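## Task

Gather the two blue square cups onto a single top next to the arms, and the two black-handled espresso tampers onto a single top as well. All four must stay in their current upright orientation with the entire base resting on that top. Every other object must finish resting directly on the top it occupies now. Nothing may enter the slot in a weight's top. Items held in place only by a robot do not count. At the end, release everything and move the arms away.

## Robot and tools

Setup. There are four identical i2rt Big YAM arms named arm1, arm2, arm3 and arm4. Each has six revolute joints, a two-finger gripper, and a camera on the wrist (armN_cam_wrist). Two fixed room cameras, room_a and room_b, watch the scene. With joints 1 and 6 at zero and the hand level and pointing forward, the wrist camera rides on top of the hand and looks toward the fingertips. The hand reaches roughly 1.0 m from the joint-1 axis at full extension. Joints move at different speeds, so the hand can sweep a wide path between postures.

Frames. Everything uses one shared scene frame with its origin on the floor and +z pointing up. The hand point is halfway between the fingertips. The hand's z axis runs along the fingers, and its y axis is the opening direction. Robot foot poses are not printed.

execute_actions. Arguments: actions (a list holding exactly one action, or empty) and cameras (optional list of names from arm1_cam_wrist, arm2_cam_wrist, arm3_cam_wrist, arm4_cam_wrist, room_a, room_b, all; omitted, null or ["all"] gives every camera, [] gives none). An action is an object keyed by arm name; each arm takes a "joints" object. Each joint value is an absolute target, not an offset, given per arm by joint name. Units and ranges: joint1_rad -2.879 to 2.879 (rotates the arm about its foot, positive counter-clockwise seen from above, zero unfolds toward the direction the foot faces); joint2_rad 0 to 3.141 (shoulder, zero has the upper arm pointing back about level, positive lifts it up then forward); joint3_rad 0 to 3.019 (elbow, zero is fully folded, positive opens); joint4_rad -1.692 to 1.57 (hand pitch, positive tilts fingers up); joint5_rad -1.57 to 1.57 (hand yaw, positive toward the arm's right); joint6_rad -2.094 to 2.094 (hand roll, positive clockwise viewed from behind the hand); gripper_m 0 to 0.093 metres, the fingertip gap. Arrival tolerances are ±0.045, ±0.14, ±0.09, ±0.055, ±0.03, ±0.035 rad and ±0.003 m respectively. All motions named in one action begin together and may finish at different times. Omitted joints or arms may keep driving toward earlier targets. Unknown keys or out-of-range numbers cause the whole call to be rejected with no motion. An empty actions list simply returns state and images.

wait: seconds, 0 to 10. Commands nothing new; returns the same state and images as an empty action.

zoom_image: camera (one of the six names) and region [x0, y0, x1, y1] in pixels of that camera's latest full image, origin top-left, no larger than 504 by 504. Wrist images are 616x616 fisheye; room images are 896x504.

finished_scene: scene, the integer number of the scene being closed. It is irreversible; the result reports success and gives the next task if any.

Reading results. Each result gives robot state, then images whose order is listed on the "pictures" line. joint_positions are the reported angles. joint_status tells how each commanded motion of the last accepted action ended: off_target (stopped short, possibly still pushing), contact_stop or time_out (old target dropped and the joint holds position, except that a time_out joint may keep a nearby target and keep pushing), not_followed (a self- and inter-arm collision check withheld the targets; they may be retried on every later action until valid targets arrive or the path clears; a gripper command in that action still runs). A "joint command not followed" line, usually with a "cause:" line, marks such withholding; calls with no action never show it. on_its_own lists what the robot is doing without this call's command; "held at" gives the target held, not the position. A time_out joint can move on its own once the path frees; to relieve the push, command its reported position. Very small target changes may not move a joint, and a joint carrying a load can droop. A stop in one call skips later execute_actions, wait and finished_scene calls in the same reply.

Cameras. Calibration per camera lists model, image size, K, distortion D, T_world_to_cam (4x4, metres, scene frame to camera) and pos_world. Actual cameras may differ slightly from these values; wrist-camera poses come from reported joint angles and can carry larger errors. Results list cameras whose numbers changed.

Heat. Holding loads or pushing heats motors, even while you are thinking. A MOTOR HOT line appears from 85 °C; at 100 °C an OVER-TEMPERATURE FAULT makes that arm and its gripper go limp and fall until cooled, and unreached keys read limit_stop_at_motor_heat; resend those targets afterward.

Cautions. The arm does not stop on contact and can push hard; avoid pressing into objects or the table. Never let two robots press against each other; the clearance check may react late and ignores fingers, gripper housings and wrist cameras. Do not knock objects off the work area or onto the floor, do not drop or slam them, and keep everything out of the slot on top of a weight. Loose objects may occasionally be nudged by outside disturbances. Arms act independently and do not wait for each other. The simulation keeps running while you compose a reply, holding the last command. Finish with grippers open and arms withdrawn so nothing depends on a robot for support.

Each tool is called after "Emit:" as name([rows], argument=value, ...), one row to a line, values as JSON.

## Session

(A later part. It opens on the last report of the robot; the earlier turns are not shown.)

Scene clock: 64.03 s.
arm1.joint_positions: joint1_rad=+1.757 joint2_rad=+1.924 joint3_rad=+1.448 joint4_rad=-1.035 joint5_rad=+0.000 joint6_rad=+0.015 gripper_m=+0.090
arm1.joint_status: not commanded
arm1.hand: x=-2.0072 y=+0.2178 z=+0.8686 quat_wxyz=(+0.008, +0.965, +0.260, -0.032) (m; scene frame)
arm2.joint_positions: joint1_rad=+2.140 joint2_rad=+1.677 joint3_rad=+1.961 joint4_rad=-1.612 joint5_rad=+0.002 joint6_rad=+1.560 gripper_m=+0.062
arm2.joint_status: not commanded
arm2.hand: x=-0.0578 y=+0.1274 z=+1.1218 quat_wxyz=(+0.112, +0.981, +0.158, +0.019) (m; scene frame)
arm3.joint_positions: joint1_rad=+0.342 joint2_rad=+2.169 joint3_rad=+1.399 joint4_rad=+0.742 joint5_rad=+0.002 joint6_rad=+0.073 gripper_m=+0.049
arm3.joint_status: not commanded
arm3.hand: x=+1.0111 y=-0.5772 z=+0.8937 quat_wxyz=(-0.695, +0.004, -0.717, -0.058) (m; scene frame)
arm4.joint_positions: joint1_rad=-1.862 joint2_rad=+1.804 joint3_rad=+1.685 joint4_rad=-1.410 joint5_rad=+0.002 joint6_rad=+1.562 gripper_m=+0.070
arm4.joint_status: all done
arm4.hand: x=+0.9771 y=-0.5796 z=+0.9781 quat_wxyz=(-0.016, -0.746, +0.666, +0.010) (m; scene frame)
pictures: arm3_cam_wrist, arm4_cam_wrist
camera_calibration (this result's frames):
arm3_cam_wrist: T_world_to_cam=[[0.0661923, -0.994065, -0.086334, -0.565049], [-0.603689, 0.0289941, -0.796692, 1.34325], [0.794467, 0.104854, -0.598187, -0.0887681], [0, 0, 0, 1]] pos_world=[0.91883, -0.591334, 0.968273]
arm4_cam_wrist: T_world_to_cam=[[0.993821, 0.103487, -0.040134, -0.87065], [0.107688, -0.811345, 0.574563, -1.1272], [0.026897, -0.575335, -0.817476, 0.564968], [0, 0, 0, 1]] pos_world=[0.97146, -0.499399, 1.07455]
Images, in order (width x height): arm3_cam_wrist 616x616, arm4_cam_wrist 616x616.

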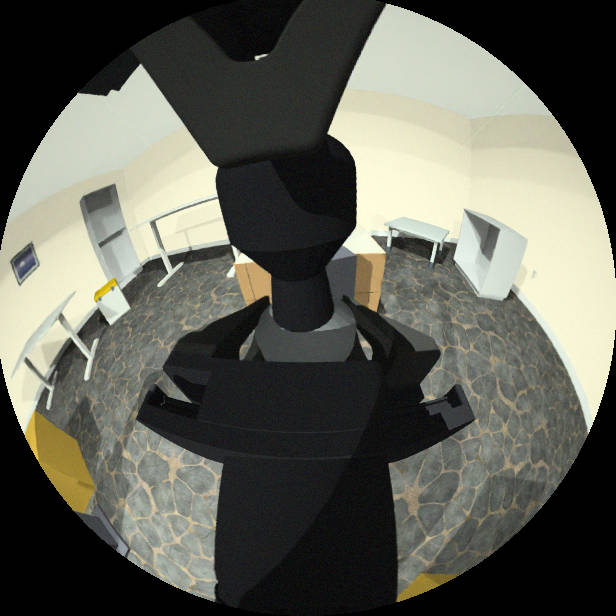

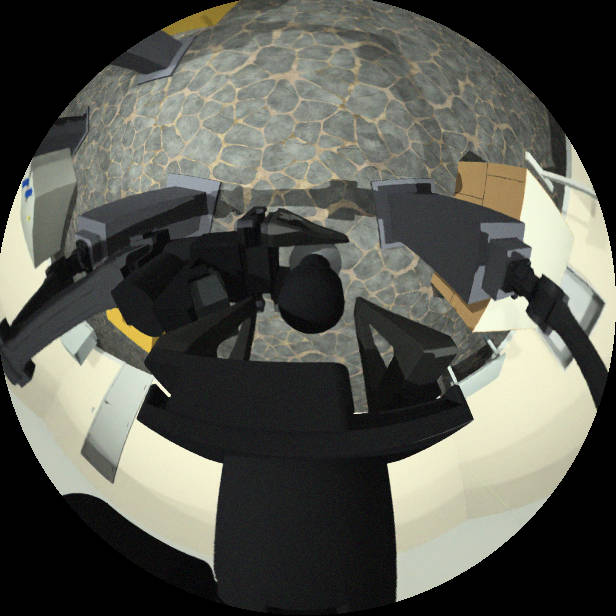

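Emit:
execute_actions([
  {"arm4":{"joints":{"joint3_rad":1.63,"joint4_rad":-1.365}}},
], cameras=["arm4_cam_wrist","arm3_cam_wrist"])

Emit:
execute_actions([
  {"arm4":{"joints":{"gripper_m":0}}},
], cameras=[])

Scene clock: 65.07 s.
arm1.joint_positions: joint1_rad=+1.757 joint2_rad=+1.924 joint3_rad=+1.448 joint4_rad=-1.035 joint5_rad=+0.000 joint6_rad=+0.015 gripper_m=+0.090
arm1.joint_status: not commanded
arm1.hand: x=-2.0072 y=+0.2178 z=+0.8686 quat_wxyz=(+0.008, +0.965, +0.260, -0.032) (m; scene frame)
arm2.joint_positions: joint1_rad=+2.140 joint2_rad=+1.677 joint3_rad=+1.961 joint4_rad=-1.612 joint5_rad=+0.002 joint6_rad=+1.560 gripper_m=+0.062
arm2.joint_status: not commanded
arm2.hand: x=-0.0578 y=+0.1274 z=+1.1218 quat_wxyz=(+0.112, +0.981, +0.158, +0.019) (m; scene frame)
arm3.joint_positions: joint1_rad=+0.342 joint2_rad=+2.169 joint3_rad=+1.399 joint4_rad=+0.742 joint5_rad=+0.002 joint6_rad=+0.073 gripper_m=+0.049
arm3.joint_status: not commanded
arm3.hand: x=+1.0111 y=-0.5772 z=+0.8937 quat_wxyz=(-0.695, +0.004, -0.717, -0.058) (m; scene frame)
arm4.joint_positions: joint1_rad=-1.862 joint2_rad=+1.804 joint3_rad=+1.639 joint4_rad=-1.375 joint5_rad=+0.002 joint6_rad=+1.562 gripper_m=+0.070
arm4.joint_status: all done
arm4.hand: x=+0.9822 y=-0.5792 z=+0.9607 quat_wxyz=(-0.012, -0.746, +0.666, +0.007) (m; scene frame)
pictures: arm3_cam_wrist, arm4_cam_wrist
camera_calibration (this result's frames):
arm3_cam_wrist: T_world_to_cam=[[0.0661923, -0.994065, -0.086334, -0.565049], [-0.603689, 0.0289941, -0.796692, 1.34325], [0.794467, 0.104854, -0.598187, -0.0887681], [0, 0, 0, 1]] pos_world=[0.91883, -0.591334, 0.968273]
arm4_cam_wrist: T_world_to_cam=[[0.994182, 0.103606, -0.0294595, -0.887059], [0.101649, -0.811975, 0.574772, -1.11207], [0.0356295, -0.574423, -0.817783, 0.543102], [0, 0, 0, 1]] pos_world=[0.975589, -0.499099, 1.0572]
Images, in order (width x height): arm3_cam_wrist 616x616, arm4_cam_wrist 616x616.

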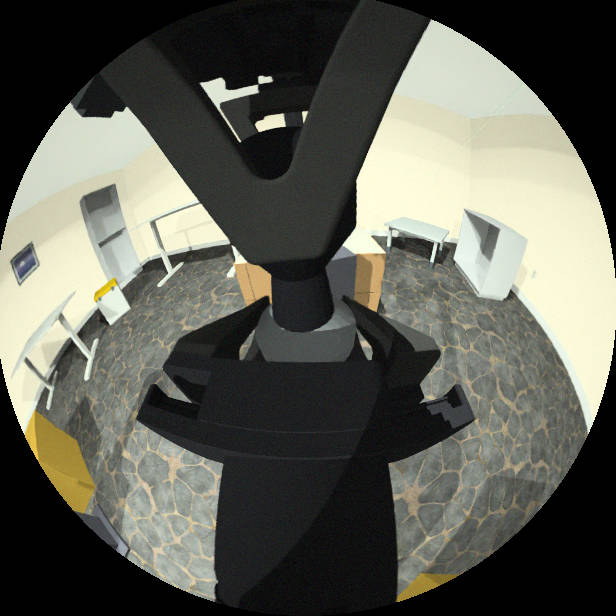

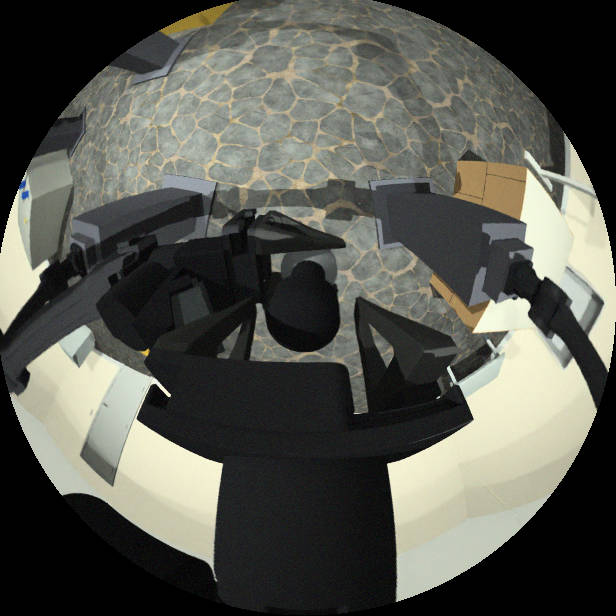

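Scene clock: 65.73 s.
arm1.joint_positions: joint1_rad=+1.757 joint2_rad=+1.924 joint3_rad=+1.448 joint4_rad=-1.035 joint5_rad=+0.000 joint6_rad=+0.015 gripper_m=+0.090
arm1.joint_status: not commanded
arm1.hand: x=-2.0072 y=+0.2178 z=+0.8686 quat_wxyz=(+0.008, +0.965, +0.260, -0.032) (m; scene frame)
arm2.joint_positions: joint1_rad=+2.140 joint2_rad=+1.677 joint3_rad=+1.961 joint4_rad=-1.612 joint5_rad=+0.002 joint6_rad=+1.560 gripper_m=+0.062
arm2.joint_status: not commanded
arm2.hand: x=-0.0578 y=+0.1274 z=+1.1218 quat_wxyz=(+0.112, +0.981, +0.158, +0.019) (m; scene frame)
arm3.joint_positions: joint1_rad=+0.342 joint2_rad=+2.169 joint3_rad=+1.399 joint4_rad=+0.741 joint5_rad=+0.002 joint6_rad=+0.073 gripper_m=+0.049
arm3.joint_status: not commanded
arm3.hand: x=+1.0111 y=-0.5772 z=+0.8935 quat_wxyz=(-0.694, +0.004, -0.717, -0.058) (m; scene frame)
arm4.joint_positions: joint1_rad=-1.862 joint2_rad=+1.804 joint3_rad=+1.639 joint4_rad=-1.375 joint5_rad=+0.002 joint6_rad=+1.562 gripper_m=+0.045
arm4.joint_status: gripper_m off_target (ended at +0.045, target +0.000)
arm4.hand: x=+0.9822 y=-0.5792 z=+0.9607 quat_wxyz=(-0.012, -0.746, +0.666, +0.007) (m; scene frame)
pictures: none
No camera images: the call's "cameras" was empty. Leave "cameras" out to get every camera's image.

Emit:
execute_actions([
  {"arm3":{"joints":{"gripper_m":0.09}}},
], cameras=[])

Emit:
execute_actions([
  {"arm4":{"joints":{"joint2_rad":1.75,"joint3_rad":1.85,"joint4_rad":-1.62}}},
], cameras=[])

Emit:
execute_actions([
  {"arm4":{"joints":{"joint1_rad":1.5,"joint6_rad":0}}},
], cameras=[])

Emit:
execute_actions([
  {"arm4":{"joints":{"joint2_rad":2.17,"joint3_rad":1.45,"joint4_rad":-0.85}}},
], cameras=["arm4_cam_wrist","room_a"])

Scene clock: 69.77 s.
arm1.joint_positions: joint1_rad=+1.757 joint2_rad=+1.924 joint3_rad=+1.448 joint4_rad=-1.035 joint5_rad=+0.000 joint6_rad=+0.015 gripper_m=+0.090
arm1.joint_status: not commanded
arm1.hand: x=-2.0072 y=+0.2178 z=+0.8686 quat_wxyz=(+0.008, +0.965, +0.260, -0.032) (m; scene frame)
arm2.joint_positions: joint1_rad=+2.140 joint2_rad=+1.677 joint3_rad=+1.961 joint4_rad=-1.612 joint5_rad=+0.002 joint6_rad=+1.560 gripper_m=+0.062
arm2.joint_status: not commanded
arm2.hand: x=-0.0578 y=+0.1274 z=+1.1218 quat_wxyz=(+0.112, +0.981, +0.158, +0.019) (m; scene frame)
arm3.joint_positions: joint1_rad=+0.342 joint2_rad=+2.168 joint3_rad=+1.399 joint4_rad=+0.741 joint5_rad=+0.001 joint6_rad=+0.073 gripper_m=+0.090
arm3.joint_status: all done
arm3.hand: x=+1.0111 y=-0.5770 z=+0.8944 quat_wxyz=(-0.695, +0.004, -0.717, -0.059) (m; scene frame)
arm4.joint_positions: joint1_rad=-1.862 joint2_rad=+1.804 joint3_rad=+1.632 joint4_rad=-1.374 joint5_rad=+0.001 joint6_rad=+1.562 gripper_m=+0.045
arm4.joint_status: not commanded
arm4.hand: x=+0.9841 y=-0.5792 z=+0.9580 quat_wxyz=(-0.010, -0.746, +0.666, +0.005) (m; scene frame)
pictures: none
No camera images: the call's "cameras" was empty. Leave "cameras" out to get every camera's image.

Scene clock: 70.93 s.
arm1.joint_positions: joint1_rad=+1.757 joint2_rad=+1.924 joint3_rad=+1.448 joint4_rad=-1.035 joint5_rad=+0.000 joint6_rad=+0.015 gripper_m=+0.090
arm1.joint_status: not commanded
arm1.hand: x=-2.0072 y=+0.2178 z=+0.8686 quat_wxyz=(+0.008, +0.965, +0.260, -0.032) (m; scene frame)
arm2.joint_positions: joint1_rad=+2.140 joint2_rad=+1.677 joint3_rad=+1.961 joint4_rad=-1.612 joint5_rad=+0.002 joint6_rad=+1.560 gripper_m=+0.062
arm2.joint_status: not commanded
arm2.hand: x=-0.0578 y=+0.1274 z=+1.1218 quat_wxyz=(+0.112, +0.981, +0.158, +0.019) (m; scene frame)
arm3.joint_positions: joint1_rad=+0.342 joint2_rad=+2.168 joint3_rad=+1.399 joint4_rad=+0.741 joint5_rad=+0.001 joint6_rad=+0.073 gripper_m=+0.090
arm3.joint_status: not commanded
arm3.hand: x=+1.0111 y=-0.5770 z=+0.8944 quat_wxyz=(-0.695, +0.004, -0.717, -0.059) (m; scene frame)
arm4.joint_positions: joint1_rad=-1.862 joint2_rad=+1.778 joint3_rad=+1.780 joint4_rad=-1.611 joint5_rad=+0.001 joint6_rad=+1.562 gripper_m=+0.045
arm4.joint_status: all done
arm4.hand: x=+1.0029 y=-0.5767 z=+1.0286 quat_wxyz=(+0.013, -0.746, +0.666, -0.017) (m; scene frame)
pictures: none
No camera images: the call's "cameras" was empty. Leave "cameras" out to get every camera's image.

Scene clock: 73.70 s.
arm1.joint_positions: joint1_rad=+1.757 joint2_rad=+1.924 joint3_rad=+1.448 joint4_rad=-1.035 joint5_rad=+0.000 joint6_rad=+0.015 gripper_m=+0.090
arm1.joint_status: not commanded
arm1.hand: x=-2.0072 y=+0.2178 z=+0.8686 quat_wxyz=(+0.008, +0.965, +0.260, -0.032) (m; scene frame)
arm2.joint_positions: joint1_rad=+2.140 joint2_rad=+1.677 joint3_rad=+1.961 joint4_rad=-1.612 joint5_rad=+0.002 joint6_rad=+1.560 gripper_m=+0.062
arm2.joint_status: not commanded
arm2.hand: x=-0.0578 y=+0.1274 z=+1.1218 quat_wxyz=(+0.112, +0.981, +0.158, +0.019) (m; scene frame)
arm3.joint_positions: joint1_rad=+0.342 joint2_rad=+2.168 joint3_rad=+1.399 joint4_rad=+0.741 joint5_rad=+0.001 joint6_rad=+0.073 gripper_m=+0.090
arm3.joint_status: not commanded
arm3.hand: x=+1.0111 y=-0.5770 z=+0.8944 quat_wxyz=(-0.695, +0.004, -0.717, -0.059) (m; scene frame)
arm4.joint_positions: joint1_rad=+1.506 joint2_rad=+1.778 joint3_rad=+1.780 joint4_rad=-1.611 joint5_rad=-0.002 joint6_rad=+0.007 gripper_m=+0.045
arm4.joint_status: all done
arm4.hand: x=+2.0483 y=-0.3464 z=+1.0323 quat_wxyz=(+0.017, +0.161, -0.987, +0.006) (m; scene frame)
pictures: none
No camera images: the call's "cameras" was empty. Leave "cameras" out to get every camera's image.

Scene clock: 75.30 s.
arm1.joint_positions: joint1_rad=+1.757 joint2_rad=+1.924 joint3_rad=+1.448 joint4_rad=-1.035 joint5_rad=+0.000 joint6_rad=+0.015 gripper_m=+0.090
arm1.joint_status: not commanded
arm1.hand: x=-2.0072 y=+0.2178 z=+0.8686 quat_wxyz=(+0.008, +0.965, +0.260, -0.032) (m; scene frame)
arm2.joint_positions: joint1_rad=+2.140 joint2_rad=+1.677 joint3_rad=+1.961 joint4_rad=-1.612 joint5_rad=+0.002 joint6_rad=+1.560 gripper_m=+0.062
arm2.joint_status: not commanded
arm2.hand: x=-0.0578 y=+0.1274 z=+1.1218 quat_wxyz=(+0.112, +0.981, +0.158, +0.019) (m; scene frame)
arm3.joint_positions: joint1_rad=+0.342 joint2_rad=+2.168 joint3_rad=+1.399 joint4_rad=+0.741 joint5_rad=+0.001 joint6_rad=+0.073 gripper_m=+0.090
arm3.joint_status: not commanded
arm3.hand: x=+1.0111 y=-0.5770 z=+0.8944 quat_wxyz=(-0.695, +0.004, -0.717, -0.059) (m; scene frame)
arm4.joint_positions: joint1_rad=+1.506 joint2_rad=+2.201 joint3_rad=+1.406 joint4_rad=-0.854 joint5_rad=-0.002 joint6_rad=+0.007 gripper_m=+0.045
arm4.joint_status: all done
arm4.hand: x=+2.0591 y=-0.3459 z=+0.6683 quat_wxyz=(+0.037, +0.161, -0.986, +0.010) (m; scene frame)
pictures: arm4_cam_wrist, room_a
camera_calibration (this result's frames):
arm4_cam_wrist: T_world_to_cam=[[0.309124, -0.951011, 0.00454463, -0.967394], [-0.738616, -0.23707, 0.631065, 1.02741], [-0.599072, -0.198434, -0.775716, 1.80845], [0, 0, 0, 1]] pos_world=[2.1413, -0.317575, 0.758881]
Images, in order (width x height): arm4_cam_wrist 616x616, room_a 896x504.

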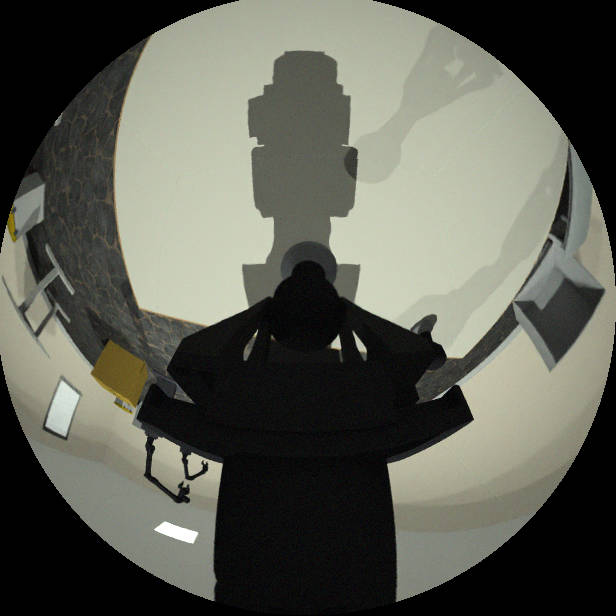

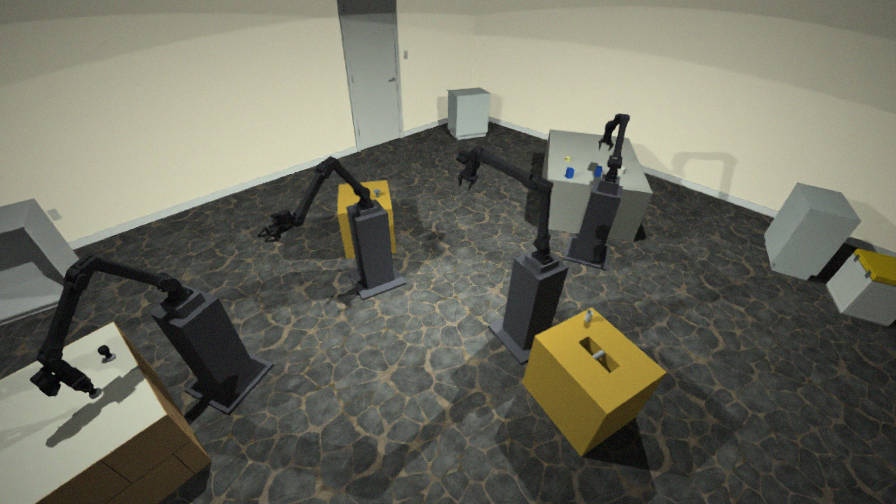

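Still well above. Lower, extending slightly.

Emit:
execute_actions([
  {"arm4":{"joints":{"joint2_rad":2.38,"joint3_rad":1.55,"joint4_rad":-0.68}}},
], cameras=["arm4_cam_wrist"])

Scene clock: 76.53 s.
arm1.joint_positions: joint1_rad=+1.757 joint2_rad=+1.924 joint3_rad=+1.448 joint4_rad=-1.035 joint5_rad=+0.000 joint6_rad=+0.015 gripper_m=+0.090
arm1.joint_status: not commanded
arm1.hand: x=-2.0072 y=+0.2178 z=+0.8686 quat_wxyz=(+0.008, +0.965, +0.260, -0.032) (m; scene frame)
arm2.joint_positions: joint1_rad=+2.140 joint2_rad=+1.677 joint3_rad=+1.961 joint4_rad=-1.612 joint5_rad=+0.002 joint6_rad=+1.560 gripper_m=+0.062
arm2.joint_status: not commanded
arm2.hand: x=-0.0578 y=+0.1274 z=+1.1218 quat_wxyz=(+0.112, +0.981, +0.158, +0.019) (m; scene frame)
arm3.joint_positions: joint1_rad=+0.342 joint2_rad=+2.168 joint3_rad=+1.399 joint4_rad=+0.741 joint5_rad=+0.001 joint6_rad=+0.073 gripper_m=+0.090
arm3.joint_status: not commanded
arm3.hand: x=+1.0111 y=-0.5770 z=+0.8944 quat_wxyz=(-0.695, +0.004, -0.717, -0.059) (m; scene frame)
arm4.joint_positions: joint1_rad=+1.505 joint2_rad=+2.368 joint3_rad=+1.525 joint4_rad=-0.679 joint5_rad=+0.004 joint6_rad=+0.006 gripper_m=+0.045
arm4.joint_status: all done
arm4.hand: x=+2.1149 y=-0.3294 z=+0.6056 quat_wxyz=(-0.026, +0.161, -0.987, +0.002) (m; scene frame)
pictures: arm4_cam_wrist
camera_calibration (this result's frames):
arm4_cam_wrist: T_world_to_cam=[[0.308681, -0.951127, 0.00861819, -0.970216], [-0.809386, -0.257899, 0.52762, 1.31762], [-0.49961, -0.169841, -0.849437, 1.64026], [0, 0, 0, 1]] pos_world=[2.18544, -0.304402, 0.706461]
Images, in order (width x height): arm4_cam_wrist 616x616.

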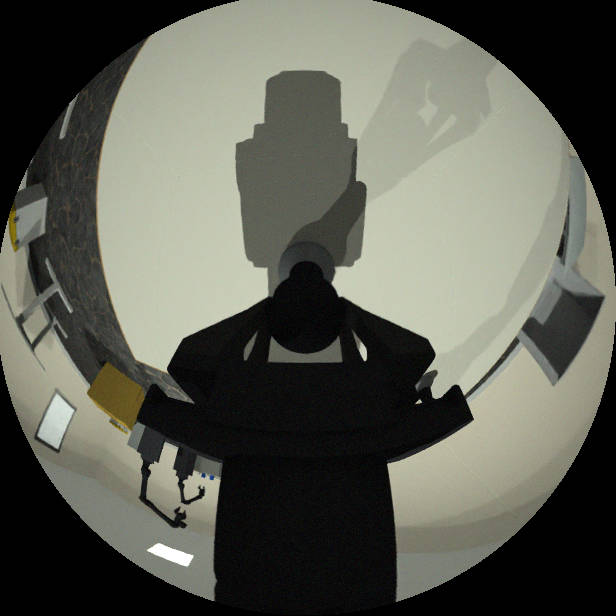

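Touching. Release.

Emit:
execute_actions([
  {"arm4":{"joints":{"gripper_m":0.09}}},
], cameras=[])

Emit:
execute_actions([
  {"arm4":{"joints":{"joint2_rad":2.05,"joint4_rad":-1.0}}},
], cameras=["arm4_cam_wrist","room_a"])

Scene clock: 77.57 s.
arm1.joint_positions: joint1_rad=+1.757 joint2_rad=+1.924 joint3_rad=+1.448 joint4_rad=-1.035 joint5_rad=+0.000 joint6_rad=+0.015 gripper_m=+0.090
arm1.joint_status: not commanded
arm1.hand: x=-2.0072 y=+0.2178 z=+0.8686 quat_wxyz=(+0.008, +0.965, +0.260, -0.032) (m; scene frame)
arm2.joint_positions: joint1_rad=+2.140 joint2_rad=+1.677 joint3_rad=+1.961 joint4_rad=-1.612 joint5_rad=+0.002 joint6_rad=+1.560 gripper_m=+0.062
arm2.joint_status: not commanded
arm2.hand: x=-0.0578 y=+0.1274 z=+1.1218 quat_wxyz=(+0.112, +0.981, +0.158, +0.019) (m; scene frame)
arm3.joint_positions: joint1_rad=+0.342 joint2_rad=+2.168 joint3_rad=+1.399 joint4_rad=+0.741 joint5_rad=+0.001 joint6_rad=+0.073 gripper_m=+0.090
arm3.joint_status: not commanded
arm3.hand: x=+1.0111 y=-0.5770 z=+0.8944 quat_wxyz=(-0.695, +0.004, -0.717, -0.059) (m; scene frame)
arm4.joint_positions: joint1_rad=+1.505 joint2_rad=+2.368 joint3_rad=+1.525 joint4_rad=-0.679 joint5_rad=+0.002 joint6_rad=+0.006 gripper_m=+0.090
arm4.joint_status: all done
arm4.hand: x=+2.1148 y=-0.3291 z=+0.6056 quat_wxyz=(-0.026, +0.161, -0.987, +0.001) (m; scene frame)
pictures: none
No camera images: the call's "cameras" was empty. Leave "cameras" out to get every camera's image.

Scene clock: 78.87 s.
arm1.joint_positions: joint1_rad=+1.757 joint2_rad=+1.924 joint3_rad=+1.448 joint4_rad=-1.035 joint5_rad=+0.000 joint6_rad=+0.015 gripper_m=+0.090
arm1.joint_status: not commanded
arm1.hand: x=-2.0072 y=+0.2178 z=+0.8686 quat_wxyz=(+0.008, +0.965, +0.260, -0.032) (m; scene frame)
arm2.joint_positions: joint1_rad=+2.140 joint2_rad=+1.677 joint3_rad=+1.961 joint4_rad=-1.612 joint5_rad=+0.002 joint6_rad=+1.560 gripper_m=+0.062
arm2.joint_status: not commanded
arm2.hand: x=-0.0578 y=+0.1274 z=+1.1218 quat_wxyz=(+0.112, +0.981, +0.158, +0.019) (m; scene frame)
arm3.joint_positions: joint1_rad=+0.342 joint2_rad=+2.168 joint3_rad=+1.399 joint4_rad=+0.741 joint5_rad=+0.001 joint6_rad=+0.073 gripper_m=+0.090
arm3.joint_status: not commanded
arm3.hand: x=+1.0111 y=-0.5770 z=+0.8944 quat_wxyz=(-0.695, +0.004, -0.717, -0.059) (m; scene frame)
arm4.joint_positions: joint1_rad=+1.505 joint2_rad=+2.024 joint3_rad=+1.528 joint4_rad=-0.992 joint5_rad=+0.002 joint6_rad=+0.006 gripper_m=+0.090
arm4.joint_status: all done
arm4.hand: x=+2.1129 y=-0.3280 z=+0.8047 quat_wxyz=(-0.043, +0.161, -0.986, -0.002) (m; scene frame)
pictures: arm4_cam_wrist, room_a
camera_calibration (this result's frames):
arm4_cam_wrist: T_world_to_cam=[[0.308844, -0.951093, 0.00617747, -0.968329], [-0.825983, -0.264986, 0.497528, 1.26821], [-0.471559, -0.158761, -0.867426, 1.76744], [0, 0, 0, 1]] pos_world=[2.18004, -0.304311, 0.908136]
Images, in order (width x height): arm4_cam_wrist 616x616, room_a 896x504.

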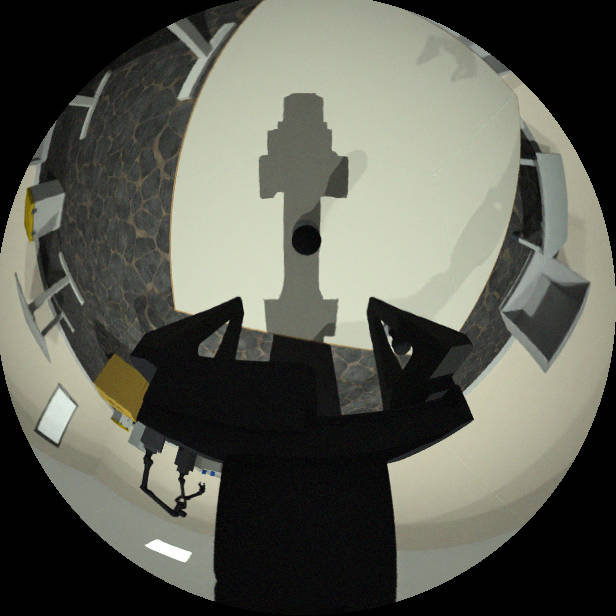

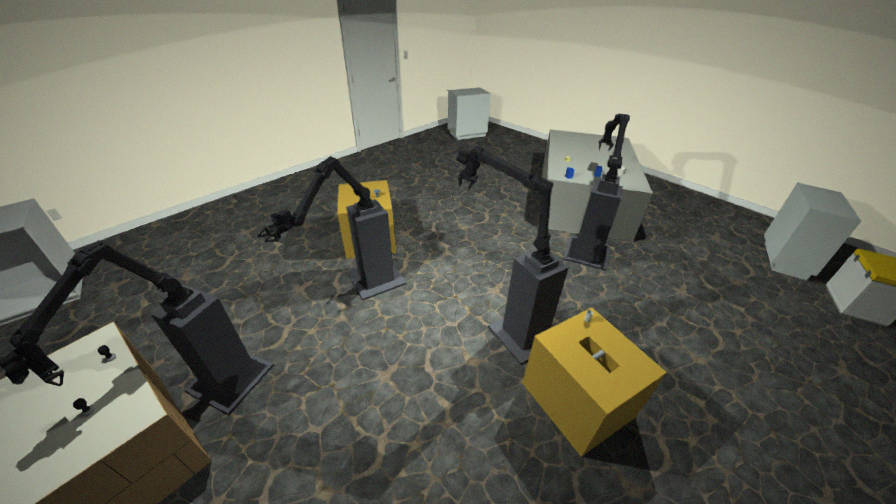

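Emit:
finished_scene(scene=2)

The scene is finished: the task was done.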